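## Task

Carry the tote from the staging bench onto the work bench, where benchl and benchr are mounted. At the stand bolted to the floor next to benchr, pull the spring pin (pull knob), raise the post 4 holes (10.2 cm) above where it started, and lock it there by reinserting the pin. The post must never fall once unpinned, and lowering it quickly can fail the job even while it is held. Set the wooden block taken from the tote onto the plate on top of the post. The tote must finish upright on the work bench top with no part hanging past the edge. Any number of robots may be used; at the end every robot lets go and backs away, and none may topple or be left leaning.

## Robot and tools

Robots. r1 is a mobile Hello Robot Stretch 3: a two-wheel differential base (0.33 m long, 0.34 m wide, passive rear omni wheel), a lift on a mast, and a telescoping arm that sticks out to the robot's right; it cannot drive sideways, so moving the gripper forward means driving the base. benchl (left, seen from in front) and benchr (right) are i2rt Big YAM six-joint arms bolted on low blocks on the work bench, each with a two-finger gripper and a wrist camera; reach is about 1.0 m from joint 1's axis. Their feet may sit slightly high, tilted or rotated.

Frames. r1 reports in its base frame: origin on the floor between the drive wheels, x forward, y left, z up. hand_pose is the closed-fingertip point in that frame. Odometry is the base frame at scene start; heading is positive leftward, -3.142 to 3.142. Each bench arm reports in its own fixed frame: origin where joint 1's axis meets the mount, x the arm's facing direction at joint1 0, y left, z up along that axis; hand is the midpoint between fingertips, its z along the fingers, fingers closing along its y. Each robot's numbers are in its own frame only.

execute_actions. Argument actions is a list with zero or one action; an empty list just reports state and images. The action is an object keyed by robot name (r1, benchl, benchr); all motions in it start together. cameras picks images (benchl_cam_wrist, benchr_cam_wrist, r1_head_camera, r1_nav_camera, r1_wrist_camera, all); omitted or null gives all, [] gives none. Unknown keys or out-of-range numbers reject the whole call.

r1 entries: base holds exactly one of translate_m (a relative drive in metres from the current base position, forward positive, -1 to 1) or rotate_rad (a relative on-the-spot turn in radians, left/counter-clockwise positive, -3.2 to 3.2; pivot is 0.05 m behind the front edge). joints holds absolute targets by name: lift_m 0 to 1.1 (arm height), arm_m 0 to 0.52 (extension), wrist_yaw_rad -1.345 to 4.42 (0 along the arm, positive toward the front, 3.0 folded over the base), wrist_pitch_rad -1.57 to 0.451 (negative tips fingers down), wrist_roll_rad -2.911 to 2.911, gripper_m -0.089 to 0.179 (bigger is wider; real gap is smaller, zero below 0.007), head_pan_rad -3.953 to 1.73 (-1.57 looks along the arm), head_tilt_rad -1.53 to 0.419 (negative down). contact_limits.arm_m (effort percent, 1 to 100) stops the arm when its effort reaches that value; use it for gentle pushes.

Bench arm entries: joints with absolute targets in radians: joint1_rad -2.879 to 2.879 (positive counter-clockwise from above), joint2_rad 0 to 3.141 (shoulder, 0 points back), joint3_rad 0 to 3.019 (elbow, 0 folded), joint4_rad -1.692 to 1.57 (hand pitch, positive fingers up), joint5_rad -1.57 to 1.57 (sideways, positive to arm's right), joint6_rad -2.094 to 2.094 (roll), gripper_m 0 to 0.093 (actual fingertip gap in metres). Joints move at different speeds, so paths can swing wide.

Other tools: wait(seconds 0 to 10) lets the scene run and reports state; zoom_image(camera, region [x0,y0,x1,y1] pixels, at most 504x504) enlarges part of the latest image; finished_scene(scene) ends the scene irreversibly and reports success.

Result lines. base_status and joint_status tell how each commanded motion ended: done, off_target (resting elsewhere, may still push), contact_stop (stopped on firm contact; r1's lift and arm then go slack until recommanded, and a slack lift under load can sink), time_out, torque_fault (an r1 wrist servo goes limp 10 s after long strain), not_followed (a bench arm's safety check withheld targets; gripper targets still run, and the withheld targets may be retried later). on_its_own covers uncommanded parts; 'held at' is a held target, not a position. motor_effort is percent of maximum with the peak in brackets; readings are biased and noisy. lidar_m: 12 ranges in metres, 30-degree sectors counter-clockwise from straight ahead (4th left, 7th behind, 10th right), in a plane 0.17 m high, '-' meaning nothing. wrist_depth_mm and head_depth_mm are 7x7 median-depth grids in mm. base_tilt gives lean in degrees; turned_by_wheels and turned_by_imu give turning since last result. Wheel odometry counts slip as travel.

Cautions. Omitted joints or bases may keep pushing toward old targets. r1's base is fast only with the arm stowed (lift_m under 0.30, arm_m under 0.03, wrist_yaw_rad over 2.54). Fold or unfold the wrist only with lift_m 0.32 to 0.95, wrist_pitch_rad -0.4, roll near 0; keep pitch -0.5 or lower if yaw goes below -0.4. To grip, command gripper_m below the object's width; release by going at least 0.02 above the contact value; readings do not confirm a grasp. Pushing on something rigid with the gripper above about 0.45 m, driving while holding something fixed, or snagging furniture (especially reversing) can tip r1; if it leans, back off in small steps, free the gripper, and drop lift_m to about 0.2. Bench arms do not stop on contact and push hard; their clash check ignores fingers and cameras and does not cover r1. Robot-to-robot presses fail the run; once a base touches another robot, stop driving. Hold the post while the pin is out and move it slowly. Loose objects may get nudged occasionally. Avoid drops, slams and hard pushes; finish with all grippers open and robots clear.

Each tool is called as a command line: name --argument value for each argument, lists and objects as JSON in quotes; but a table of rows of numbers goes row by row, as --pt "numbers of a row", without its own name.

## Session

execute_actions --actions '[]'

Scene clock: 0.00 s.
r1.base_odometry: x=+0.000 y=+0.000 heading=+0.000 (m, m, rad; r1's odometry frame)
r1.turned_by_wheels: +0.000 (rad since the last result)
r1.turned_by_imu: +0.000 (rad since the last result)
r1.base_tilt: forward=-0.1 right=+1.4 (deg)
r1.lidar_m: 2.83 2.47 2.32 1.49 1.28 1.27 1.46 1.59 1.58 1.99 2.48 2.47
r1.head_depth_mm: 1812 2464 2522 2509 2526 2509 2098 / 1816 2657 2741 2745 2755 2718 2092 / 1818 2753 3017 2977 3018 2924 2090 / 1816 2782 3337 3300 3331 3096 2083 / 1819 2755 3530 3527 3578 3123 2069 / 1822 2801 3194 3222 3223 3130 2069 / 1830 2786 2920 2922 2934 2838 2089
r1.base_status: not commanded
r1.joint_positions: lift_m=+0.354 arm_m=+0.001 wrist_yaw_rad=+2.878 wrist_pitch_rad=-0.443 wrist_roll_rad=-0.018 gripper_m=+0.037 head_pan_rad=-0.009 head_tilt_rad=-0.022
r1.joint_status: not commanded
r1.motor_effort: left_wheel=+0 right_wheel=+0 lift_m=+27 arm_m=+0 wrist_yaw_rad=+0 wrist_pitch_rad=+4 wrist_roll_rad=+0 gripper_m=+2 head_pan_rad=+0 head_tilt_rad=+1 (%)
r1.hand_pose: x=+0.0363 y=+0.0675 z=+0.3611 quat_wxyz=(+0.244, +0.698, +0.066, +0.670) (m; r1's base frame)
r1.wrist_depth_mm: - - - - - - - / - - - - - - - / 953 994 - - - - - / 779 - 815 804 869 882 910 / 645 - 677 683 695 708 722 / 549 540 537 581 593 596 615 / 482 504 - 503 510 519 514
benchl.joint_positions: joint1_rad=-1.588 joint2_rad=+0.811 joint3_rad=+0.716 joint4_rad=-1.506 joint5_rad=-0.017 joint6_rad=+0.008 gripper_m=+0.094
benchl.joint_status: not commanded
benchl.hand: x=-0.0008 y=-0.1831 z=+0.1700 quat_wxyz=(+0.005, -0.716, -0.698, -0.017) (m; benchl's fixed frame)
benchr.joint_positions: joint1_rad=+1.577 joint2_rad=+0.799 joint3_rad=+0.686 joint4_rad=-1.496 joint5_rad=-0.007 joint6_rad=+0.007 gripper_m=+0.095
benchr.joint_status: not commanded
benchr.hand: x=-0.0020 y=+0.1763 z=+0.1605 quat_wxyz=(+0.016, +0.707, -0.707, +0.011) (m; benchr's fixed frame)
pictures: benchl_cam_wrist, benchr_cam_wrist, r1_head_camera (sideways: a quarter turn clockwise sets it upright), r1_nav_camera (sideways: a quarter turn counterclockwise sets it upright), r1_wrist_camera
Images, in order (width x height): benchl_cam_wrist 504x504, benchr_cam_wrist 504x504, r1_head_camera 896x504, r1_nav_camera 672x504, r1_wrist_camera 644x364.

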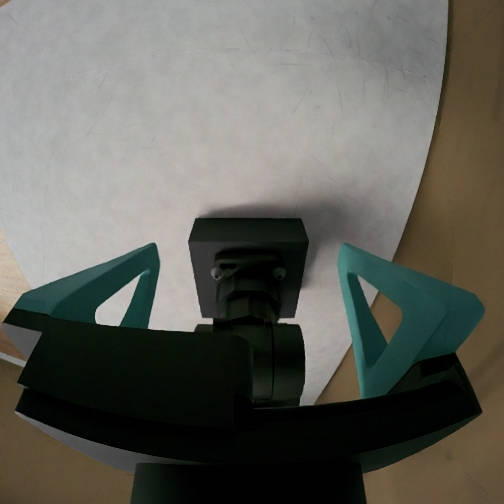

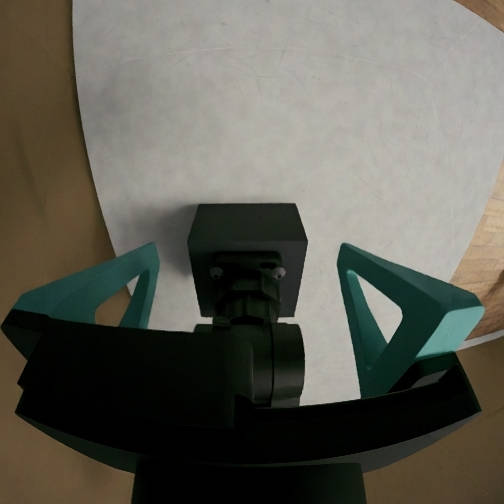

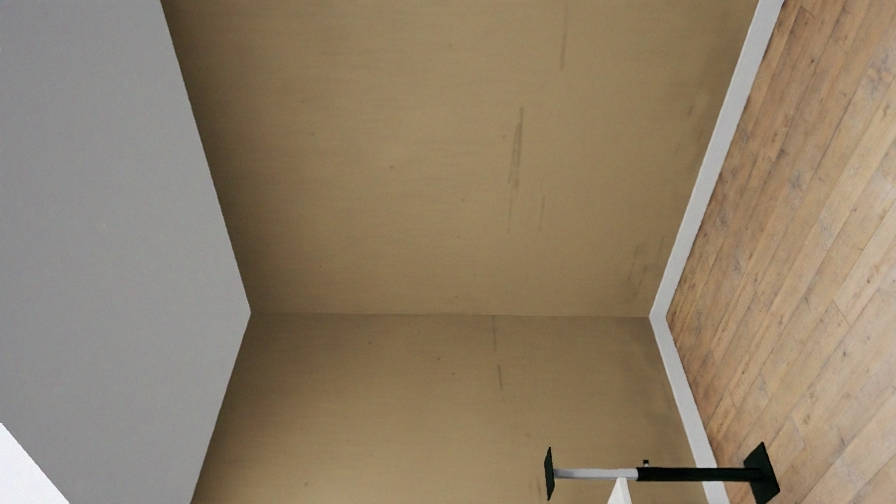

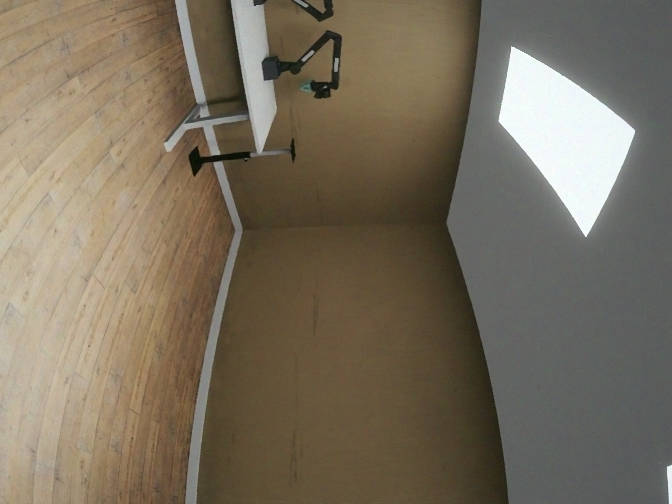

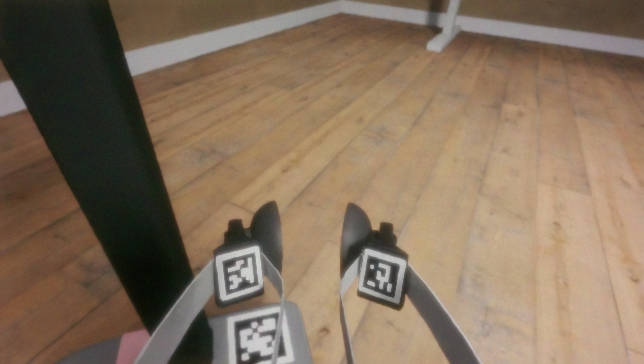

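execute_actions --actions '[{"r1":{"joints":{"head_pan_rad":-2.2,"head_tilt_rad":-0.4}},"benchr":{"joints":{"joint1_rad":-1.2,"joint4_rad":-0.9}}}]' --cameras '["r1_nav_camera","r1_head_camera","benchr_cam_wrist"]'

execute_actions --actions '[{"r1":{"joints":{"head_pan_rad":0.7,"head_tilt_rad":-0.3}}}]' --cameras '["r1_nav_camera","r1_head_camera"]'

Scene clock: 3.40 s.
r1.base_odometry: x=+0.000 y=+0.000 heading=+0.000 (m, m, rad; r1's odometry frame)
r1.turned_by_wheels: +0.000 (rad since the last result)
r1.turned_by_imu: +0.000 (rad since the last result)
r1.base_tilt: forward=+0.0 right=+1.3 (deg)
r1.lidar_m: 2.83 2.46 2.32 1.50 1.28 1.28 1.47 1.59 1.59 1.99 2.47 2.48
r1.head_depth_mm: 1667 1776 1914 2065 2167 1738 1377 / 1683 1796 1930 2043 2210 1730 1367 / 1701 1826 1948 1676 2208 1716 1370 / 1721 1855 1992 1670 2273 1708 1358 / 1739 1858 2018 1536 2317 1705 1363 / 1775 1899 2057 1461 2310 1709 1355 / 1789 1928 2092 1668 2283 1682 1362
r1.base_status: not commanded
r1.joint_positions: lift_m=+0.354 arm_m=+0.001 wrist_yaw_rad=+2.878 wrist_pitch_rad=-0.443 wrist_roll_rad=-0.018 gripper_m=+0.037 head_pan_rad=-2.193 head_tilt_rad=-0.395
r1.joint_status: all done
r1.motor_effort: left_wheel=+0(0) right_wheel=+0(0) lift_m=+27(27) arm_m=+0(0) wrist_yaw_rad=+0(0) wrist_pitch_rad=+4(5) wrist_roll_rad=+1(0) gripper_m=+0(1) head_pan_rad=-4(51) head_tilt_rad=-2(18) (%)
r1.hand_pose: x=+0.0363 y=+0.0675 z=+0.3611 quat_wxyz=(+0.244, +0.698, +0.066, +0.670) (m; r1's base frame)
r1.wrist_depth_mm: - - - - - - - / - - - - - - - / 969 - - - - - - / 762 - 799 828 863 867 905 / 636 - 698 669 703 722 722 / 561 547 531 579 590 601 611 / 477 498 - 503 503 518 522
benchl.joint_positions: joint1_rad=-1.588 joint2_rad=+0.811 joint3_rad=+0.716 joint4_rad=-1.506 joint5_rad=-0.017 joint6_rad=+0.008 gripper_m=+0.094
benchl.joint_status: not commanded
benchl.hand: x=-0.0008 y=-0.1831 z=+0.1700 quat_wxyz=(+0.005, -0.716, -0.698, -0.017) (m; benchl's fixed frame)
benchr.joint_positions: joint1_rad=-1.197 joint2_rad=+0.806 joint3_rad=+0.686 joint4_rad=-0.905 joint5_rad=-0.007 joint6_rad=+0.007 gripper_m=+0.095
benchr.joint_status: all done
benchr.hand: x=+0.1159 y=-0.2932 z=+0.1946 quat_wxyz=(-0.225, -0.544, -0.795, +0.148) (m; benchr's fixed frame)
pictures: benchr_cam_wrist, r1_head_camera (sideways: a quarter turn clockwise sets it upright), r1_nav_camera (sideways: a quarter turn counterclockwise sets it upright)
camera_calibration (this result's frames):
benchr_cam_wrist: T_world_to_cam=[[-0.931077, -0.364752, -0.0072195, 0.00269828], [-0.364233, 0.928263, 0.0752447, 0.305499], [-0.0207441, 0.0726881, -0.997139, 0.339795], [0, 0, 0, 1]] pos_world=[0.120834, -0.307298, 0.315855]
r1_head_camera: T_world_to_cam=[[0.205188, 0.324453, -0.923379, 1.21833], [0.791916, -0.609436, -0.0381657, 0.0493026], [-0.575123, -0.723408, -0.381988, 0.453251], [0, 0, 0, 1]] pos_world=[-0.028355, -0.0373584, 1.3]
r1_nav_camera: T_world_to_cam=[[-0.273917, -0.302607, 0.912907, -1.13781], [-0.790003, 0.612153, -0.0341255, 0.0983355], [-0.548512, -0.730547, -0.406739, 0.48958], [0, 0, 0, 1]] pos_world=[0.0345607, -0.0468442, 1.2412]
Images, in order (width x height): benchr_cam_wrist 504x504, r1_head_camera 896x504, r1_nav_camera 672x504.

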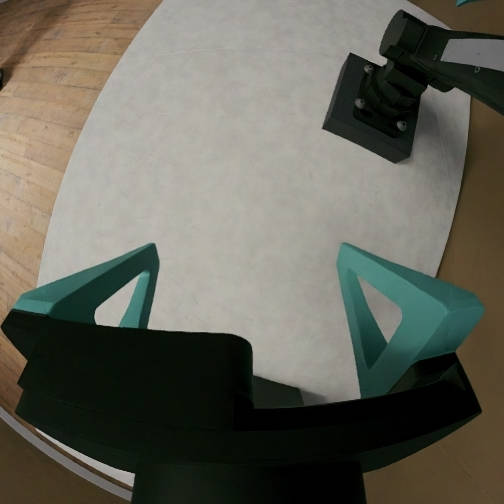

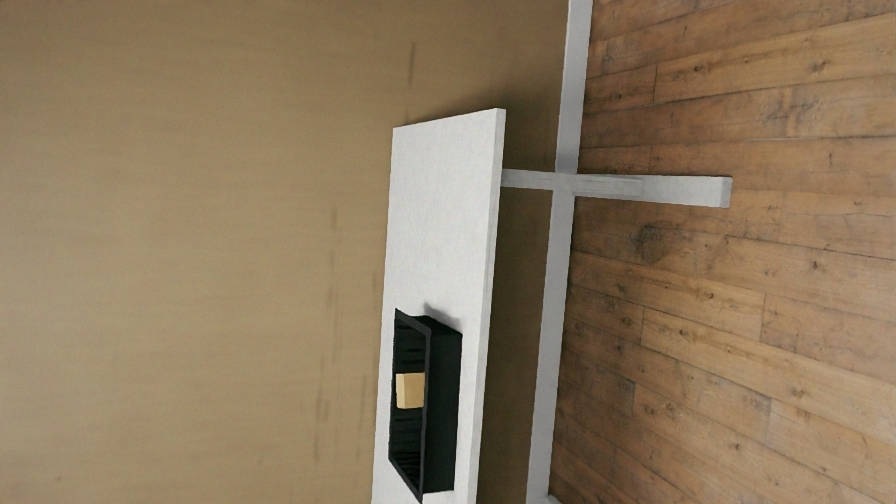

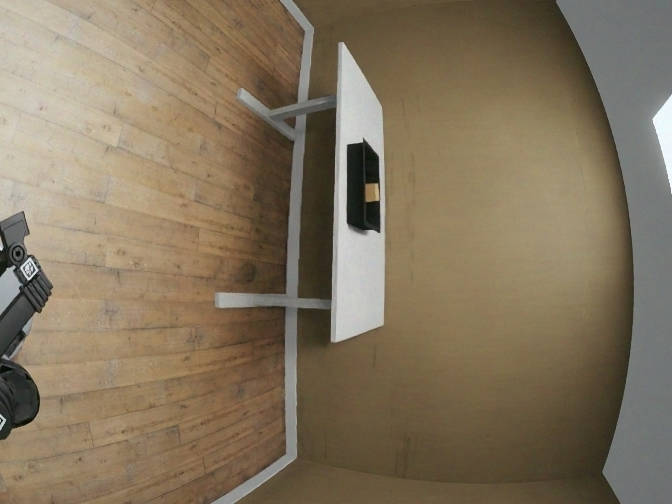

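Scene clock: 5.33 s.
r1.base_odometry: x=+0.000 y=+0.000 heading=+0.000 (m, m, rad; r1's odometry frame)
r1.turned_by_wheels: +0.000 (rad since the last result)
r1.turned_by_imu: +0.000 (rad since the last result)
r1.base_tilt: forward=-0.1 right=+1.3 (deg)
r1.lidar_m: 2.83 2.47 2.32 1.49 1.28 1.28 1.46 1.59 1.58 1.99 2.48 2.47
r1.head_depth_mm: 2490 2664 2785 2939 2704 1913 1473 / 2440 2590 2766 2555 2590 1914 1477 / 2417 2573 2713 2532 2666 1890 1475 / 2380 2534 2638 2741 2658 1884 1458 / 2344 2483 2621 2496 2607 1882 1468 / 2313 2452 2577 2445 2479 1883 1459 / 2304 2415 2556 2679 2605 1866 1459
r1.base_status: not commanded
r1.joint_positions: lift_m=+0.354 arm_m=+0.001 wrist_yaw_rad=+2.878 wrist_pitch_rad=-0.443 wrist_roll_rad=-0.018 gripper_m=+0.037 head_pan_rad=+0.693 head_tilt_rad=-0.310
r1.joint_status: all done
r1.motor_effort: left_wheel=+0(0) right_wheel=+0(0) lift_m=+27(27) arm_m=+0(0) wrist_yaw_rad=+0(0) wrist_pitch_rad=+4(4) wrist_roll_rad=+0(0) gripper_m=-1(1) head_pan_rad=+4(51) head_tilt_rad=+3(10) (%)
r1.hand_pose: x=+0.0363 y=+0.0675 z=+0.3611 quat_wxyz=(+0.244, +0.698, +0.066, +0.670) (m; r1's base frame)
r1.wrist_depth_mm: - - - - - - - / - - - - - - - / 954 995 - - - - - / 769 - 809 856 837 868 906 / 637 - 680 672 690 704 728 / 551 547 540 580 595 595 599 / 481 491 - 509 502 517 530
benchl.joint_positions: joint1_rad=-1.588 joint2_rad=+0.811 joint3_rad=+0.716 joint4_rad=-1.506 joint5_rad=-0.017 joint6_rad=+0.008 gripper_m=+0.094
benchl.joint_status: not commanded
benchl.hand: x=-0.0008 y=-0.1831 z=+0.1700 quat_wxyz=(+0.005, -0.716, -0.698, -0.017) (m; benchl's fixed frame)
benchr.joint_positions: joint1_rad=-1.197 joint2_rad=+0.806 joint3_rad=+0.686 joint4_rad=-0.905 joint5_rad=-0.007 joint6_rad=+0.007 gripper_m=+0.095
benchr.joint_status: not commanded
benchr.hand: x=+0.1159 y=-0.2932 z=+0.1946 quat_wxyz=(-0.225, -0.544, -0.795, +0.148) (m; benchr's fixed frame)
pictures: r1_head_camera (sideways: a quarter turn clockwise sets it upright), r1_nav_camera (sideways: a quarter turn counterclockwise sets it upright)
camera_calibration (this result's frames):
r1_head_camera: T_world_to_cam=[[-0.21906, -0.210773, -0.952674, 1.25916], [-0.609344, 0.792127, -0.0351387, 0.0539136], [0.762045, 0.572808, -0.301957, 0.34094], [0, 0, 0, 1]] pos_world=[0.0488725, 0.0273971, 1.30441]
r1_nav_camera: T_world_to_cam=[[0.28064, 0.17275, 0.944139, -1.18196], [0.611553, -0.79033, -0.0371729, 0.0937572], [0.73976, 0.587823, -0.327444, 0.378529], [0, 0, 0, 1]] pos_world=[-0.005654, 0.0557743, 1.24336]
Images, in order (width x height): r1_head_camera 896x504, r1_nav_camera 672x504.

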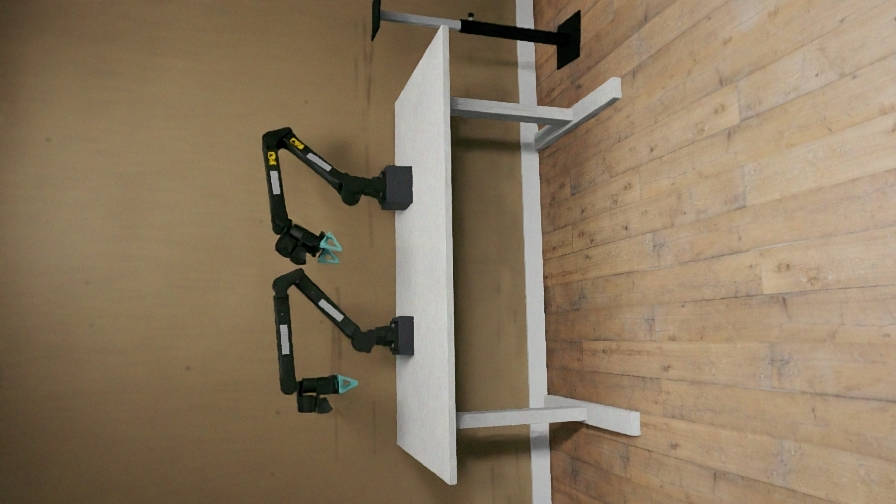

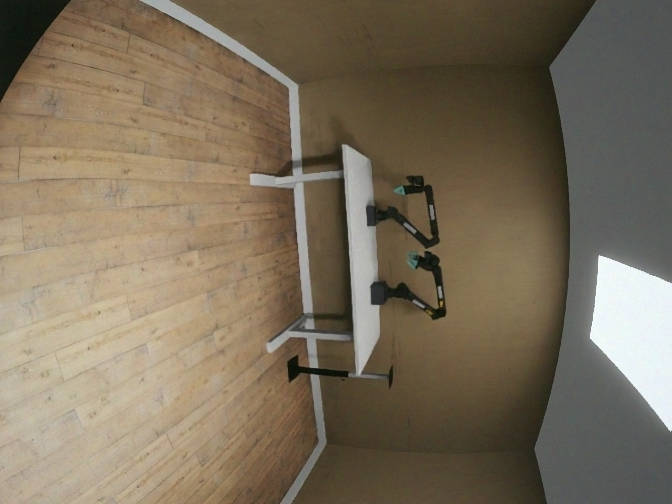

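execute_actions --actions '[{"r1":{"base":{"rotate_rad":-1.76},"joints":{"lift_m":0.95,"wrist_yaw_rad":2.9}},"benchr":{"joints":{"joint1_rad":1.4,"joint2_rad":1.3,"joint3_rad":1.3}}}]' --cameras '["benchr_cam_wrist"]'

execute_actions --actions '[{"r1":{"base":{"translate_m":0.9},"joints":{"wrist_yaw_rad":0,"gripper_m":0.1,"lift_m":1.05}}}]' --cameras '[]'

execute_actions --actions '[{"r1":{"base":{"rotate_rad":1.1},"joints":{"wrist_pitch_rad":-1.5,"head_pan_rad":-1.57,"head_tilt_rad":-0.8}}}]' --cameras '["r1_head_camera","r1_wrist_camera"]'

Scene clock: 14.37 s.
r1.base_odometry: x=+0.000 y=+0.000 heading=-1.760 (m, m, rad; r1's odometry frame)
r1.turned_by_wheels: -1.760 (rad since the last result)
r1.turned_by_imu: -1.763 (rad since the last result)
r1.base_tilt: forward=-0.1 right=+1.3 (deg)
r1.lidar_m: 1.99 2.54 2.48 2.60 2.80 2.31 1.74 1.31 1.27 1.35 1.90 1.59
r1.head_depth_mm: 2537 2699 2833 3023 2705 1924 1479 / 2440 2552 2745 2976 2692 1913 1481 / 2357 2489 2663 2823 2707 1905 1480 / 2251 2411 2551 2721 2661 1897 1476 / 2184 2328 2467 2632 2627 1889 1459 / 2128 2241 2376 2502 2587 1887 1463 / 2042 2167 2271 2427 2489 1872 1454
r1.base_status: done
r1.joint_positions: lift_m=+0.949 arm_m=+0.001 wrist_yaw_rad=+2.897 wrist_pitch_rad=-0.444 wrist_roll_rad=-0.018 gripper_m=+0.037 head_pan_rad=+0.693 head_tilt_rad=-0.310
r1.joint_status: all done
r1.motor_effort: left_wheel=+4(8) right_wheel=-4(7) lift_m=+35(40) arm_m=+0(1) wrist_yaw_rad=+1(3) wrist_pitch_rad=+5(5) wrist_roll_rad=+0(0) gripper_m=+0(0) head_pan_rad=+5(4) head_tilt_rad=+3(3) (%)
r1.hand_pose: x=+0.0323 y=+0.0684 z=+0.9564 quat_wxyz=(+0.238, +0.697, +0.073, +0.672) (m; r1's base frame)
r1.wrist_depth_mm: - - - - - - - / - - - - - - - / - - - - - - - / - - - - - - - / - - - - - - - / - - - - - - - / - - - - - - -
benchl.joint_positions: joint1_rad=-1.588 joint2_rad=+0.811 joint3_rad=+0.716 joint4_rad=-1.506 joint5_rad=-0.017 joint6_rad=+0.008 gripper_m=+0.094
benchl.joint_status: not commanded
benchl.hand: x=-0.0008 y=-0.1831 z=+0.1700 quat_wxyz=(+0.005, -0.716, -0.698, -0.017) (m; benchl's fixed frame)
benchr.joint_positions: joint1_rad=+1.405 joint2_rad=+1.306 joint3_rad=+1.242 joint4_rad=-0.900 joint5_rad=-0.007 joint6_rad=+0.007 gripper_m=+0.095
benchr.joint_status: all done
benchr.hand: x=+0.0834 y=+0.5027 z=+0.2876 quat_wxyz=(-0.225, +0.615, -0.730, -0.196) (m; benchr's fixed frame)
pictures: benchr_cam_wrist
camera_calibration (this result's frames):
benchr_cam_wrist: T_world_to_cam=[[0.986177, -0.165551, -0.00692859, 0.00321584], [-0.165451, -0.986131, 0.0131349, 0.51147], [-0.00900699, -0.011807, -0.99989, 0.41629], [0, 0, 0, 1]] pos_world=[0.0852013, 0.509824, 0.409548]
Images, in order (width x height): benchr_cam_wrist 504x504.

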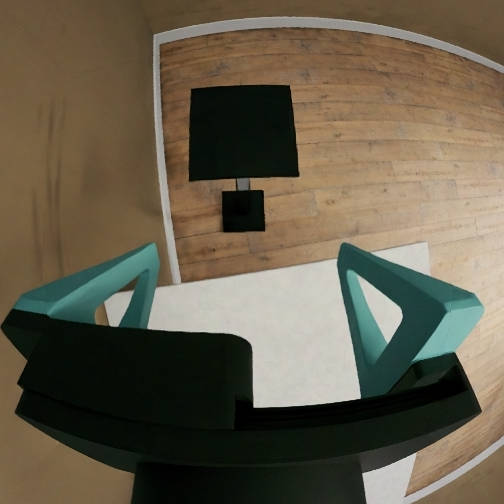

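Scene clock: 24.87 s.
r1.base_odometry: x=-0.169 y=-0.884 heading=-1.760 (m, m, rad; r1's odometry frame)
r1.turned_by_wheels: +0.000 (rad since the last result)
r1.turned_by_imu: +0.000 (rad since the last result)
r1.base_tilt: forward=+0.0 right=+1.3 (deg)
r1.lidar_m: 1.09 1.86 1.99 2.09 2.96 3.15 2.41 1.80 1.76 1.72 0.96 1.26
r1.head_depth_mm: 1778 1834 1877 1917 1881 861 1429 / 1938 2065 2185 2290 2266 1687 1469 / 1886 2008 2107 2263 2394 1901 1474 / 1825 1914 2048 2153 2300 1892 1474 / 1750 1844 1956 2077 2234 1878 1461 / 1694 1794 1884 1994 2124 1871 1470 / 1631 1713 1838 1921 2056 1872 1461
r1.base_status: done
r1.joint_positions: lift_m=+1.049 arm_m=+0.001 wrist_yaw_rad=+0.003 wrist_pitch_rad=-0.444 wrist_roll_rad=-0.018 gripper_m=+0.100 head_pan_rad=+0.693 head_tilt_rad=-0.310
r1.joint_status: all done
r1.motor_effort: left_wheel=+4(9) right_wheel=-4(5) lift_m=+35(35) arm_m=+0(1) wrist_yaw_rad=-3(4) wrist_pitch_rad=+5(5) wrist_roll_rad=+0(0) gripper_m=+1(79) head_pan_rad=+4(5) head_tilt_rad=+3(4) (%)
r1.hand_pose: x=-0.0208 y=-0.3671 z=+1.0563 quat_wxyz=(+0.696, +0.158, -0.683, -0.154) (m; r1's base frame)
r1.wrist_depth_mm: 920 - - - - - - / 977 - - - - - - / 952 - - - - - - / 735 755 768 - - - - / 617 628 - - - - - / 521 543 - - - - - / 457 - - - - - -
benchl.joint_positions: joint1_rad=-1.588 joint2_rad=+0.811 joint3_rad=+0.716 joint4_rad=-1.506 joint5_rad=-0.017 joint6_rad=+0.008 gripper_m=+0.094
benchl.joint_status: not commanded
benchl.hand: x=-0.0008 y=-0.1831 z=+0.1700 quat_wxyz=(+0.005, -0.716, -0.698, -0.017) (m; benchl's fixed frame)
benchr.joint_positions: joint1_rad=+1.405 joint2_rad=+1.306 joint3_rad=+1.242 joint4_rad=-0.900 joint5_rad=-0.007 joint6_rad=+0.007 gripper_m=+0.095
benchr.joint_status: not commanded
benchr.hand: x=+0.0834 y=+0.5027 z=+0.2876 quat_wxyz=(-0.225, +0.615, -0.730, -0.196) (m; benchr's fixed frame)
pictures: none
No camera images: the call's "cameras" was empty. Leave "cameras" out to get every camera's image.

Scene clock: 27.60 s.
r1.base_odometry: x=-0.169 y=-0.884 heading=-0.660 (m, m, rad; r1's odometry frame)
r1.turned_by_wheels: +1.100 (rad since the last result)
r1.turned_by_imu: +1.102 (rad since the last result)
r1.base_tilt: forward=+0.0 right=+1.3 (deg)
r1.lidar_m: 1.99 2.14 3.16 3.08 2.28 1.78 1.76 1.63 0.96 1.26 1.10 2.00
r1.head_depth_mm: 1005 - - - - 1267 1134 / 1008 - - - - - - / 1021 - - - - - - / 1054 1199 912 749 - - 1097 / 1077 1212 923 752 1469 1310 1075 / 1094 1232 927 751 1472 1289 1112 / 1102 1225 996 787 1500 1275 1111
r1.base_status: done
r1.joint_positions: lift_m=+1.049 arm_m=+0.001 wrist_yaw_rad=+0.003 wrist_pitch_rad=-1.495 wrist_roll_rad=-0.018 gripper_m=+0.100 head_pan_rad=-1.563 head_tilt_rad=-0.790
r1.joint_status: all done
r1.motor_effort: left_wheel=-4(8) right_wheel=+4(8) lift_m=+35(35) arm_m=+0(1) wrist_yaw_rad=-2(3) wrist_pitch_rad=-2(2) wrist_roll_rad=+0(1) gripper_m=+1(0) head_pan_rad=-3(51) head_tilt_rad=-3(22) (%)
r1.hand_pose: x=-0.0216 y=-0.1414 z=+0.9309 quat_wxyz=(+0.524, +0.486, -0.513, -0.476) (m; r1's base frame)
r1.wrist_depth_mm: - - - - - - - / - - - - - - - / - - - - - - - / - - - - - - - / - - - - - - - / - - - - - - - / - - - - - - -
benchl.joint_positions: joint1_rad=-1.588 joint2_rad=+0.811 joint3_rad=+0.716 joint4_rad=-1.506 joint5_rad=-0.017 joint6_rad=+0.008 gripper_m=+0.094
benchl.joint_status: not commanded
benchl.hand: x=-0.0008 y=-0.1831 z=+0.1700 quat_wxyz=(+0.005, -0.716, -0.698, -0.017) (m; benchl's fixed frame)
benchr.joint_positions: joint1_rad=+1.405 joint2_rad=+1.306 joint3_rad=+1.242 joint4_rad=-0.900 joint5_rad=-0.007 joint6_rad=+0.007 gripper_m=+0.095
benchr.joint_status: not commanded
benchr.hand: x=+0.0834 y=+0.5027 z=+0.2876 quat_wxyz=(-0.225, +0.615, -0.730, -0.196) (m; benchr's fixed frame)
pictures: r1_head_camera (sideways: a quarter turn clockwise sets it upright), r1_wrist_camera
camera_calibration (this result's frames):
r1_head_camera: T_world_to_cam=[[-0.0278813, 0.708838, -0.704821, 0.934789], [0.998796, -0.00871107, -0.0482711, 0.0611743], [-0.0403561, -0.705318, -0.707741, 0.8738], [0, 0, 0, 1]] pos_world=[0.000225672, -0.0457738, 1.28024]
r1_wrist_camera: T_world_to_cam=[[-0.997936, -0.0604999, 0.0215382, -0.0531632], [-0.0574366, 0.99086, 0.122057, 0.0556668], [-0.0287258, 0.120568, -0.992289, 1.10604], [0, 0, 0, 1]] pos_world=[-0.0180844, -0.191727, 1.09186]
Images, in order (width x height): r1_head_camera 896x504, r1_wrist_camera 644x364.

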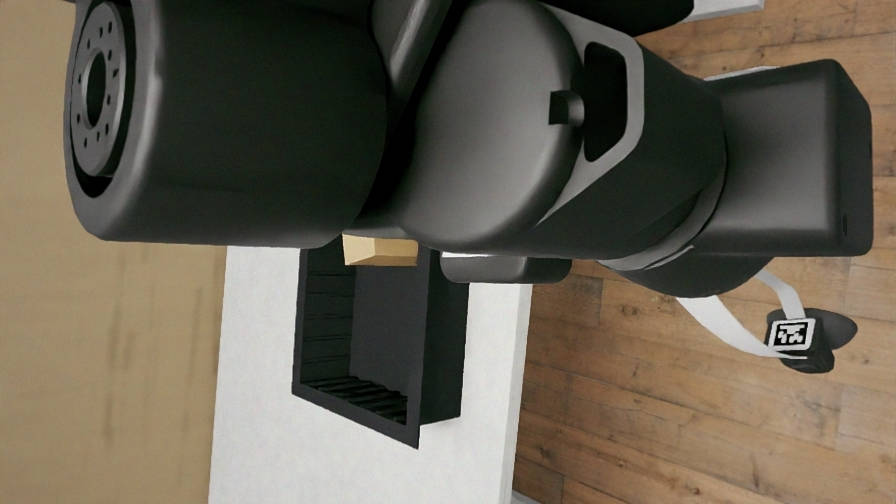

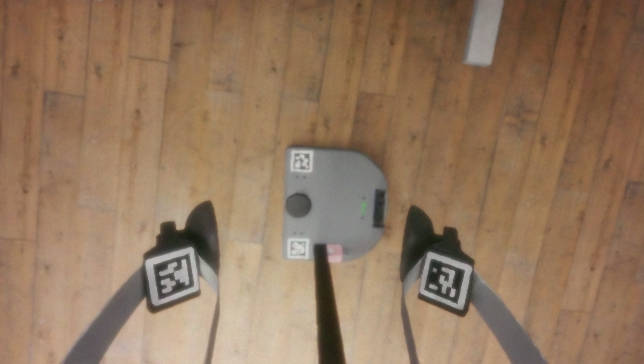

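execute_actions --actions '[{"r1":{"joints":{"arm_m":0.42,"wrist_roll_rad":1.57,"wrist_pitch_rad":-1.57}}}]' --cameras '["r1_head_camera","r1_wrist_camera"]'

Scene clock: 32.33 s.
r1.base_odometry: x=-0.169 y=-0.884 heading=-0.660 (m, m, rad; r1's odometry frame)
r1.turned_by_wheels: +0.000 (rad since the last result)
r1.turned_by_imu: +0.000 (rad since the last result)
r1.base_tilt: forward=-0.1 right=+1.3 (deg)
r1.lidar_m: 1.99 2.14 3.14 3.08 2.27 1.79 1.76 1.63 0.96 1.26 1.09 2.00
r1.head_depth_mm: 1052 1181 1039 814 1399 1296 1127 / 1065 1214 987 756 1446 1291 1126 / 1095 1219 925 751 1448 1292 1123 / 1047 1247 912 753 1471 1287 1121 / 1079 1212 924 752 1471 1288 1118 / 1090 1232 930 751 1460 1282 1114 / 1100 1230 996 789 1492 1268 1106
r1.base_status: not commanded
r1.joint_positions: lift_m=+1.049 arm_m=+0.420 wrist_yaw_rad=+0.001 wrist_pitch_rad=-1.556 wrist_roll_rad=+1.567 gripper_m=+0.100 head_pan_rad=-1.563 head_tilt_rad=-0.790
r1.joint_status: all done
joint sent to its limit — the command would take r1.wrist_pitch_rad past its lower limit, so that joint was sent only as far as its limit.
r1.motor_effort: left_wheel=-4(4) right_wheel=+4(4) lift_m=+35(35) arm_m=+3(3) wrist_yaw_rad=-1(2) wrist_pitch_rad=-2(2) wrist_roll_rad=+2(3) gripper_m=+0(0) head_pan_rad=-4(4) head_tilt_rad=-3(3) (%)
r1.hand_pose: x=-0.0216 y=-0.5440 z=+0.9316 quat_wxyz=(+0.002, +0.002, -0.712, -0.702) (m; r1's base frame)
r1.wrist_depth_mm: 326 340 343 346 - - - / 334 349 351 353 - - - / 338 354 358 366 - - - / 348 253 296 382 - - - / 357 382 384 394 - - - / 351 396 405 411 - - - / 346 385 403 425 - - -
benchl.joint_positions: joint1_rad=-1.588 joint2_rad=+0.811 joint3_rad=+0.716 joint4_rad=-1.506 joint5_rad=-0.017 joint6_rad=+0.008 gripper_m=+0.094
benchl.joint_status: not commanded
benchl.hand: x=-0.0008 y=-0.1831 z=+0.1700 quat_wxyz=(+0.005, -0.716, -0.698, -0.017) (m; benchl's fixed frame)
benchr.joint_positions: joint1_rad=+1.405 joint2_rad=+1.306 joint3_rad=+1.242 joint4_rad=-0.900 joint5_rad=-0.007 joint6_rad=+0.007 gripper_m=+0.095
benchr.joint_status: not commanded
benchr.hand: x=+0.0834 y=+0.5027 z=+0.2876 quat_wxyz=(-0.225, +0.615, -0.730, -0.196) (m; benchr's fixed frame)
pictures: r1_head_camera (sideways: a quarter turn clockwise sets it upright), r1_wrist_camera
camera_calibration (this result's frames):
r1_head_camera: T_world_to_cam=[[-0.0277776, 0.708991, -0.704671, 0.934593], [0.998795, -0.00884863, -0.0482746, 0.0611788], [-0.0404616, -0.705162, -0.70789, 0.873994], [0, 0, 0, 1]] pos_world=[0.000218865, -0.0457684, 1.28023]
r1_wrist_camera: T_world_to_cam=[[-0.0469319, 0.998895, 0.00261528, 0.536965], [0.979814, 0.0455258, 0.194658, -0.105062], [0.194324, 0.0116982, -0.980868, 1.09028], [0, 0, 0, 1]] pos_world=[-0.0837249, -0.544342, 1.08846]
Images, in order (width x height): r1_head_camera 896x504, r1_wrist_camera 644x364.

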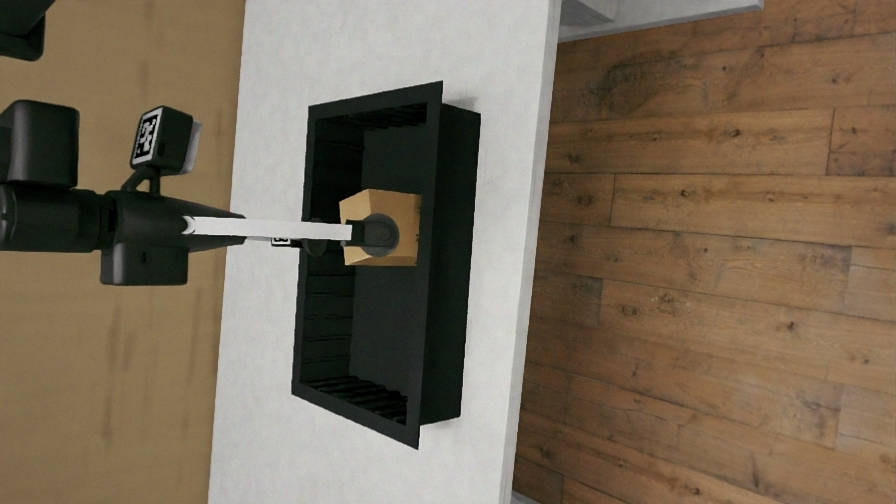

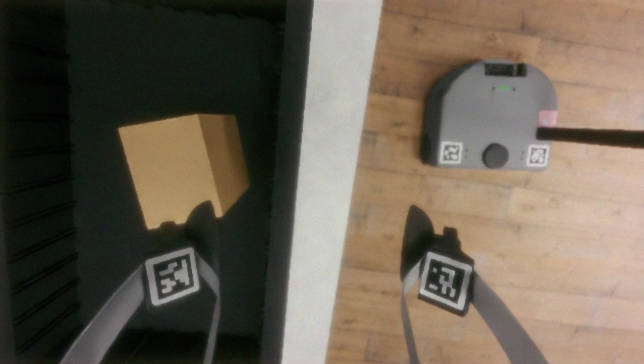

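execute_actions --actions '[{"r1":{"base":{"translate_m":0.05},"joints":{"arm_m":0.445,"gripper_m":0.065,"lift_m":0.98}}}]' --cameras '["r1_wrist_camera"]'

execute_actions --actions '[{"r1":{"joints":{"lift_m":0.885}}}]' --cameras '["r1_head_camera","r1_wrist_camera"]'

Scene clock: 35.30 s.
r1.base_odometry: x=-0.129 y=-0.915 heading=-0.660 (m, m, rad; r1's odometry frame)
r1.turned_by_wheels: +0.000 (rad since the last result)
r1.turned_by_imu: +0.000 (rad since the last result)
r1.base_tilt: forward=-0.1 right=+1.3 (deg)
r1.lidar_m: 1.95 2.08 3.08 3.05 2.34 1.83 1.81 1.64 0.99 1.26 1.07 1.97
r1.head_depth_mm: 1002 - 962 790 1449 1299 1124 / - 1218 920 752 1449 1293 1128 / - 1208 902 741 1449 1295 1123 / 1054 - 918 752 1473 1289 1117 / 1079 1217 923 755 1473 1281 1118 / 1092 1230 1001 759 1490 1287 1109 / 1104 1222 992 789 1502 1277 1109
r1.base_status: done
r1.joint_positions: lift_m=+0.981 arm_m=+0.445 wrist_yaw_rad=+0.001 wrist_pitch_rad=-1.556 wrist_roll_rad=+1.567 gripper_m=+0.065 head_pan_rad=-1.563 head_tilt_rad=-0.790
r1.joint_status: all done
r1.motor_effort: left_wheel=-3(5) right_wheel=+3(8) lift_m=+15(32) arm_m=+3(2) wrist_yaw_rad=-1(1) wrist_pitch_rad=-2(2) wrist_roll_rad=+2(2) gripper_m=+0(80) head_pan_rad=-4(4) head_tilt_rad=-3(3) (%)
r1.hand_pose: x=-0.0216 y=-0.5690 z=+0.8627 quat_wxyz=(+0.002, +0.002, -0.712, -0.702) (m; r1's base frame)
r1.wrist_depth_mm: 273 166 275 278 972 - - / 280 169 212 286 - - - / 288 175 189 299 - - - / 299 300 304 304 - - - / 306 311 315 317 - - - / 319 322 326 328 - - - / 301 322 332 342 - - -
benchl.joint_positions: joint1_rad=-1.588 joint2_rad=+0.811 joint3_rad=+0.716 joint4_rad=-1.506 joint5_rad=-0.017 joint6_rad=+0.008 gripper_m=+0.094
benchl.joint_status: not commanded
benchl.hand: x=-0.0008 y=-0.1831 z=+0.1700 quat_wxyz=(+0.005, -0.716, -0.698, -0.017) (m; benchl's fixed frame)
benchr.joint_positions: joint1_rad=+1.405 joint2_rad=+1.306 joint3_rad=+1.242 joint4_rad=-0.900 joint5_rad=-0.007 joint6_rad=+0.007 gripper_m=+0.095
benchr.joint_status: not commanded
benchr.hand: x=+0.0834 y=+0.5027 z=+0.2876 quat_wxyz=(-0.225, +0.615, -0.730, -0.196) (m; benchr's fixed frame)
pictures: r1_wrist_camera
camera_calibration (this result's frames):
r1_wrist_camera: T_world_to_cam=[[-0.0469319, 0.998895, 0.00261528, 0.562117], [0.979814, 0.0455257, 0.194658, -0.090502], [0.194324, 0.0116982, -0.980868, 1.02294], [0, 0, 0, 1]] pos_world=[-0.0837249, -0.569342, 1.01951]
Images, in order (width x height): r1_wrist_camera 644x364.

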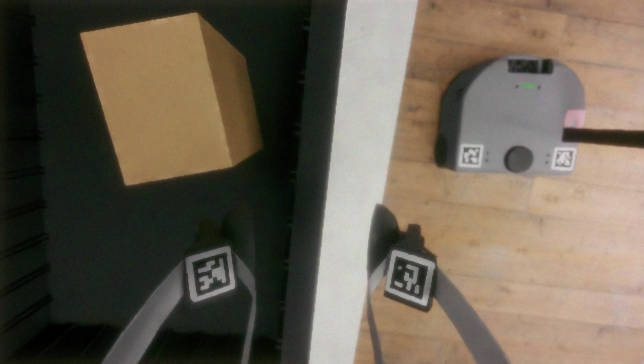

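Scene clock: 37.00 s.
r1.base_odometry: x=-0.129 y=-0.915 heading=-0.660 (m, m, rad; r1's odometry frame)
r1.turned_by_wheels: +0.000 (rad since the last result)
r1.turned_by_imu: +0.000 (rad since the last result)
r1.base_tilt: forward=-0.1 right=+1.3 (deg)
r1.lidar_m: 1.94 2.09 3.09 3.06 2.34 1.84 1.81 1.64 0.99 1.26 1.06 1.97
r1.head_depth_mm: 1038 1184 1098 - - 1302 1112 / 1049 - 920 753 1452 1292 1129 / 1060 - 819 743 1450 1292 1127 / 1066 1196 - 757 1469 1285 1120 / 1080 1221 924 753 1469 1277 1115 / 1091 1232 1006 759 1497 1278 1112 / 1108 1222 995 788 1485 1269 1114
r1.base_status: not commanded
r1.joint_positions: lift_m=+0.886 arm_m=+0.445 wrist_yaw_rad=+0.001 wrist_pitch_rad=-1.556 wrist_roll_rad=+1.567 gripper_m=+0.065 head_pan_rad=-1.563 head_tilt_rad=-0.790
r1.joint_status: all done
r1.motor_effort: left_wheel=-3(3) right_wheel=+3(3) lift_m=+15(14) arm_m=+3(3) wrist_yaw_rad=-2(1) wrist_pitch_rad=-2(2) wrist_roll_rad=+1(1) gripper_m=+0(1) head_pan_rad=-4(4) head_tilt_rad=-3(3) (%)
r1.hand_pose: x=-0.0216 y=-0.5690 z=+0.7677 quat_wxyz=(+0.002, +0.002, -0.712, -0.702) (m; r1's base frame)
r1.wrist_depth_mm: - 99 188 110 194 923 929 / - 94 193 114 200 - 923 / - 89 189 117 207 - - / 83 85 206 122 215 968 978 / 212 211 212 125 - - - / 217 218 222 129 - - - / 223 225 228 134 - - -
benchl.joint_positions: joint1_rad=-1.588 joint2_rad=+0.811 joint3_rad=+0.716 joint4_rad=-1.506 joint5_rad=-0.017 joint6_rad=+0.008 gripper_m=+0.094
benchl.joint_status: not commanded
benchl.hand: x=-0.0008 y=-0.1831 z=+0.1700 quat_wxyz=(+0.005, -0.716, -0.698, -0.017) (m; benchl's fixed frame)
benchr.joint_positions: joint1_rad=+1.405 joint2_rad=+1.306 joint3_rad=+1.242 joint4_rad=-0.900 joint5_rad=-0.007 joint6_rad=+0.007 gripper_m=+0.095
benchr.joint_status: not commanded
benchr.hand: x=+0.0834 y=+0.5027 z=+0.2876 quat_wxyz=(-0.225, +0.615, -0.730, -0.196) (m; benchr's fixed frame)
pictures: r1_head_camera (sideways: a quarter turn clockwise sets it upright), r1_wrist_camera
camera_calibration (this result's frames):
r1_head_camera: T_world_to_cam=[[-0.0277772, 0.70899, -0.704671, 0.934593], [0.998795, -0.00884924, -0.0482746, 0.0611788], [-0.040462, -0.705163, -0.70789, 0.873994], [0, 0, 0, 1]] pos_world=[0.000218838, -0.0457684, 1.28023]
r1_wrist_camera: T_world_to_cam=[[-0.0469322, 0.998895, 0.00261516, 0.562367], [0.979814, 0.0455261, 0.194658, -0.0720098], [0.194324, 0.0116981, -0.980868, 0.929757], [0, 0, 0, 1]] pos_world=[-0.0837249, -0.569343, 0.924516]
Images, in order (width x height): r1_head_camera 896x504, r1_wrist_camera 644x364.

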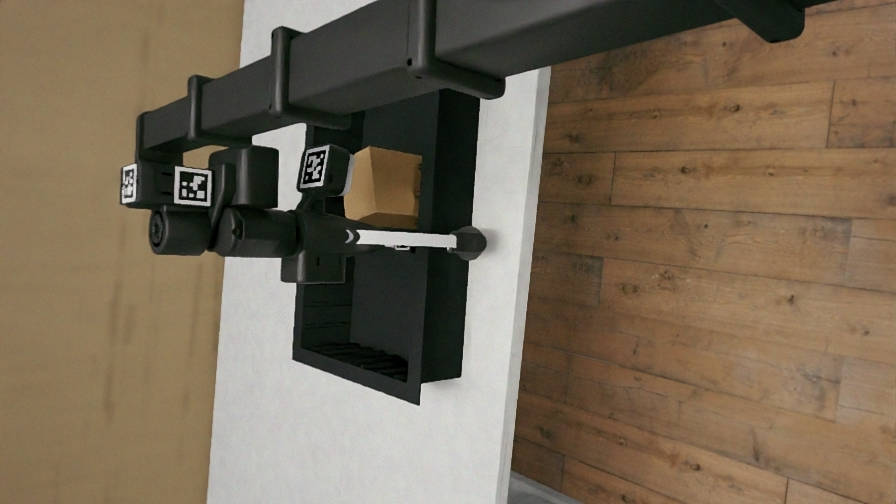

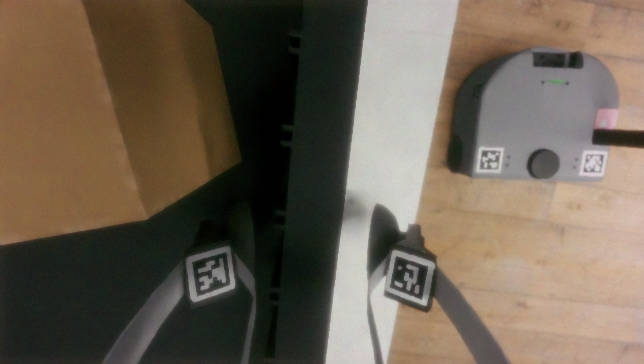

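execute_actions --actions '[{"r1":{"joints":{"gripper_m":-0.06}}}]' --cameras '[]'

execute_actions --actions '[{"r1":{"joints":{"lift_m":0.95}}}]' --cameras '["r1_head_camera","r1_wrist_camera"]'

Scene clock: 39.20 s.
r1.base_odometry: x=-0.129 y=-0.915 heading=-0.660 (m, m, rad; r1's odometry frame)
r1.turned_by_wheels: +0.000 (rad since the last result)
r1.turned_by_imu: +0.000 (rad since the last result)
r1.base_tilt: forward=-0.1 right=+1.4 (deg)
r1.lidar_m: 1.94 2.08 3.10 3.06 2.34 1.83 1.81 1.64 0.99 1.26 1.06 1.97
r1.head_depth_mm: 1040 1181 1102 - - 1290 1115 / 1049 - 924 763 1443 1299 1128 / 1061 - 816 748 1443 1285 1122 / 1070 1200 - 758 1481 1287 1120 / 1079 1220 925 753 1478 1285 1111 / 1092 1234 1000 756 1499 1285 1118 / 1104 1230 997 791 1501 1273 1110
r1.base_status: not commanded
r1.joint_positions: lift_m=+0.885 arm_m=+0.445 wrist_yaw_rad=-0.004 wrist_pitch_rad=-1.549 wrist_roll_rad=+1.582 gripper_m=-0.059 head_pan_rad=-1.563 head_tilt_rad=-0.790
r1.joint_status: all done
r1.motor_effort: left_wheel=-4(4) right_wheel=+5(5) lift_m=+16(17) arm_m=+2(3) wrist_yaw_rad=+3(3) wrist_pitch_rad=-4(6) wrist_roll_rad=-4(4) gripper_m=-35(99) head_pan_rad=-4(4) head_tilt_rad=-3(3) (%)
r1.hand_pose: x=-0.0215 y=-0.5708 z=+0.7675 quat_wxyz=(-0.005, -0.006, -0.714, -0.700) (m; r1's base frame)
r1.wrist_depth_mm: - 115 189 109 192 900 936 / - 107 193 112 200 - 940 / - 99 199 116 207 - - / 83 93 208 120 213 - 982 / 86 210 213 123 985 - - / 217 218 220 127 - - - / 225 226 228 133 - - -
benchl.joint_positions: joint1_rad=-1.588 joint2_rad=+0.811 joint3_rad=+0.716 joint4_rad=-1.506 joint5_rad=-0.017 joint6_rad=+0.008 gripper_m=+0.094
benchl.joint_status: not commanded
benchl.hand: x=-0.0008 y=-0.1831 z=+0.1700 quat_wxyz=(+0.005, -0.716, -0.698, -0.017) (m; benchl's fixed frame)
benchr.joint_positions: joint1_rad=+1.405 joint2_rad=+1.306 joint3_rad=+1.242 joint4_rad=-0.900 joint5_rad=-0.007 joint6_rad=+0.007 gripper_m=+0.095
benchr.joint_status: not commanded
benchr.hand: x=+0.0834 y=+0.5027 z=+0.2876 quat_wxyz=(-0.225, +0.615, -0.730, -0.196) (m; benchr's fixed frame)
pictures: none
No camera images: the call's "cameras" was empty. Leave "cameras" out to get every camera's image.

Scene clock: 40.63 s.
r1.base_odometry: x=-0.129 y=-0.915 heading=-0.660 (m, m, rad; r1's odometry frame)
r1.turned_by_wheels: +0.000 (rad since the last result)
r1.turned_by_imu: +0.000 (rad since the last result)
r1.base_tilt: forward=+0.0 right=+1.4 (deg)
r1.lidar_m: 1.94 2.08 3.08 3.06 2.34 1.84 1.81 1.64 0.99 1.26 1.06 1.97
r1.head_depth_mm: 1039 - - 785 1458 1296 1127 / 1015 1219 914 742 1456 1291 1126 / 1021 - 787 737 1446 1285 1127 / 1052 1205 890 736 1470 1290 1119 / 1078 1215 907 733 1459 1282 1113 / 1096 1227 1000 772 1503 1273 1113 / 1098 1225 995 790 1483 1274 1107
r1.base_status: not commanded
r1.joint_positions: lift_m=+0.949 arm_m=+0.445 wrist_yaw_rad=-0.004 wrist_pitch_rad=-1.541 wrist_roll_rad=+1.577 gripper_m=-0.052 head_pan_rad=-1.563 head_tilt_rad=-0.790
r1.joint_status: all done
r1.on_its_own: gripper_m is held at -0.053, not at your -0.060, by its stall guard, which is still easing
r1.motor_effort: left_wheel=-5(4) right_wheel=+5(6) lift_m=+37(35) arm_m=+2(2) wrist_yaw_rad=+3(3) wrist_pitch_rad=-7(8) wrist_roll_rad=-3(4) gripper_m=-28(34) head_pan_rad=-4(3) head_tilt_rad=-3(3) (%)
r1.hand_pose: x=-0.0215 y=-0.5730 z=+0.8312 quat_wxyz=(-0.003, -0.004, -0.717, -0.697) (m; r1's base frame)
r1.wrist_depth_mm: 234 221 205 194 255 985 959 / 159 205 211 194 261 - 981 / 153 195 220 119 273 - - / 148 207 227 123 - - - / 271 257 239 126 - - - / 278 269 248 131 - - - / 275 285 254 186 - - -
benchl.joint_positions: joint1_rad=-1.588 joint2_rad=+0.811 joint3_rad=+0.716 joint4_rad=-1.506 joint5_rad=-0.017 joint6_rad=+0.008 gripper_m=+0.094
benchl.joint_status: not commanded
benchl.hand: x=-0.0008 y=-0.1831 z=+0.1700 quat_wxyz=(+0.005, -0.716, -0.698, -0.017) (m; benchl's fixed frame)
benchr.joint_positions: joint1_rad=+1.405 joint2_rad=+1.306 joint3_rad=+1.242 joint4_rad=-0.900 joint5_rad=-0.007 joint6_rad=+0.007 gripper_m=+0.095
benchr.joint_status: not commanded
benchr.hand: x=+0.0834 y=+0.5027 z=+0.2876 quat_wxyz=(-0.225, +0.615, -0.730, -0.196) (m; benchr's fixed frame)
pictures: r1_head_camera (sideways: a quarter turn clockwise sets it upright), r1_wrist_camera
camera_calibration (this result's frames):
r1_head_camera: T_world_to_cam=[[-0.0277772, 0.708991, -0.704671, 0.934593], [0.998795, -0.00884922, -0.0482746, 0.0611788], [-0.040462, -0.705162, -0.70789, 0.873994], [0, 0, 0, 1]] pos_world=[0.000218838, -0.0457684, 1.28023]
r1_wrist_camera: T_world_to_cam=[[-0.0312726, 0.999429, -0.012796, 0.579689], [0.980391, 0.033164, 0.194252, -0.0910182], [0.194566, -0.00647035, -0.980868, 0.981706], [0, 0, 0, 1]] pos_world=[-0.0836444, -0.569988, 0.988022]
Images, in order (width x height): r1_head_camera 896x504, r1_wrist_camera 644x364.

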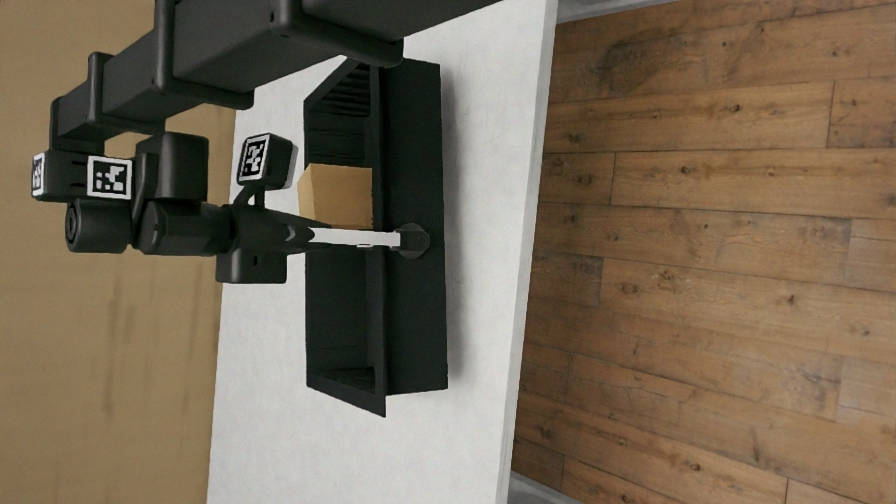

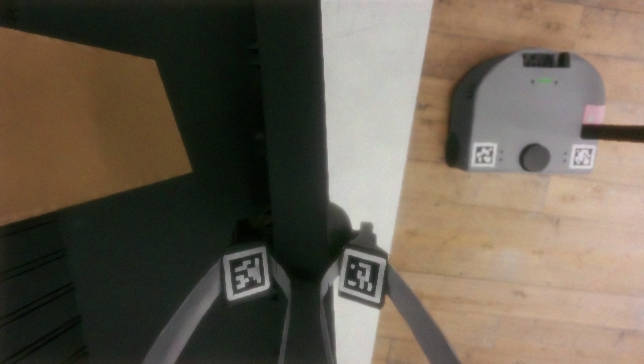

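execute_actions --actions '[{"r1":{"joints":{"lift_m":1.03,"gripper_m":-0.045}}}]' --cameras '["r1_head_camera","r1_wrist_camera"]'

Scene clock: 42.70 s.
r1.base_odometry: x=-0.129 y=-0.915 heading=-0.660 (m, m, rad; r1's odometry frame)
r1.turned_by_wheels: +0.000 (rad since the last result)
r1.turned_by_imu: +0.000 (rad since the last result)
r1.base_tilt: forward=+0.0 right=+1.4 (deg)
r1.lidar_m: 1.94 2.08 3.07 3.05 2.34 1.83 1.80 1.63 0.99 1.26 1.06 1.96
r1.head_depth_mm: - 1182 1036 791 1457 1299 1130 / 1064 1197 1025 764 1446 1300 1129 / - 1211 793 759 1450 1292 1129 / 1074 - 1009 779 1465 1287 1120 / 1082 1217 1012 775 1467 1280 1115 / 1095 1222 928 772 1493 1281 1115 / 1108 1225 992 792 1490 1269 1113
r1.base_status: not commanded
r1.joint_positions: lift_m=+1.029 arm_m=+0.445 wrist_yaw_rad=-0.001 wrist_pitch_rad=-1.563 wrist_roll_rad=+1.571 gripper_m=-0.038 head_pan_rad=-1.563 head_tilt_rad=-0.790
r1.joint_status: gripper_m off_target (ended at -0.038, target -0.045); the others done
r1.on_its_own: gripper_m is held at -0.039, not at your -0.045, by its stall guard, which is still easing
r1.motor_effort: left_wheel=-3(4) right_wheel=+3(4) lift_m=+40(38) arm_m=+2(2) wrist_yaw_rad=+0(3) wrist_pitch_rad=+0(8) wrist_roll_rad=+0(3) gripper_m=-10(24) head_pan_rad=-4(4) head_tilt_rad=-3(3) (%)
r1.hand_pose: x=-0.0215 y=-0.5673 z=+0.9115 quat_wxyz=(+0.000, -0.001, -0.710, -0.705) (m; r1's base frame)
r1.wrist_depth_mm: 262 297 252 159 - - - / 251 297 261 161 - - - / 214 255 270 133 - - - / 212 265 277 137 - - - / 283 322 296 136 - - - / 364 324 314 139 - - - / 383 315 302 192 - - -
benchl.joint_positions: joint1_rad=-1.588 joint2_rad=+0.811 joint3_rad=+0.716 joint4_rad=-1.506 joint5_rad=-0.017 joint6_rad=+0.008 gripper_m=+0.094
benchl.joint_status: not commanded
benchl.hand: x=-0.0008 y=-0.1831 z=+0.1700 quat_wxyz=(+0.005, -0.716, -0.698, -0.017) (m; benchl's fixed frame)
benchr.joint_positions: joint1_rad=+1.405 joint2_rad=+1.306 joint3_rad=+1.242 joint4_rad=-0.900 joint5_rad=-0.007 joint6_rad=+0.007 gripper_m=+0.095
benchr.joint_status: not commanded
benchr.hand: x=+0.0834 y=+0.5027 z=+0.2876 quat_wxyz=(-0.225, +0.615, -0.730, -0.196) (m; benchr's fixed frame)
pictures: r1_head_camera (sideways: a quarter turn clockwise sets it upright), r1_wrist_camera
camera_calibration (this result's frames):
r1_head_camera: T_world_to_cam=[[-0.0277772, 0.708999, -0.704662, 0.934582], [0.998795, -0.00884864, -0.0482748, 0.0611791], [-0.0404621, -0.705154, -0.707899, 0.874005], [0, 0, 0, 1]] pos_world=[0.000218836, -0.0457681, 1.28023]
r1_wrist_camera: T_world_to_cam=[[-0.0401234, 0.999149, 0.00957935, 0.554237], [0.980088, 0.0374885, 0.194992, -0.104999], [0.194467, 0.0172124, -0.980758, 1.07385], [0, 0, 0, 1]] pos_world=[-0.0836818, -0.568312, 1.06835]
Images, in order (width x height): r1_head_camera 896x504, r1_wrist_camera 644x364.

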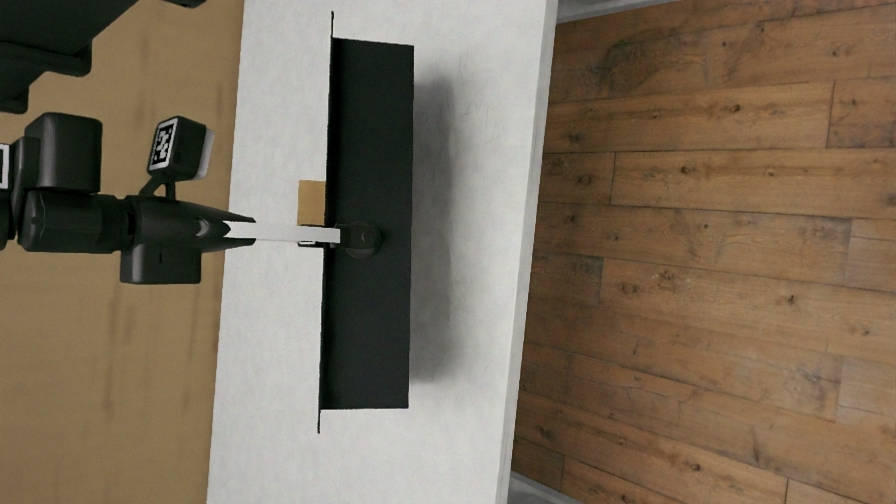

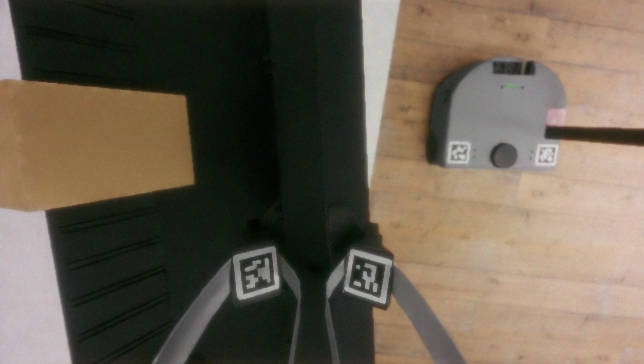

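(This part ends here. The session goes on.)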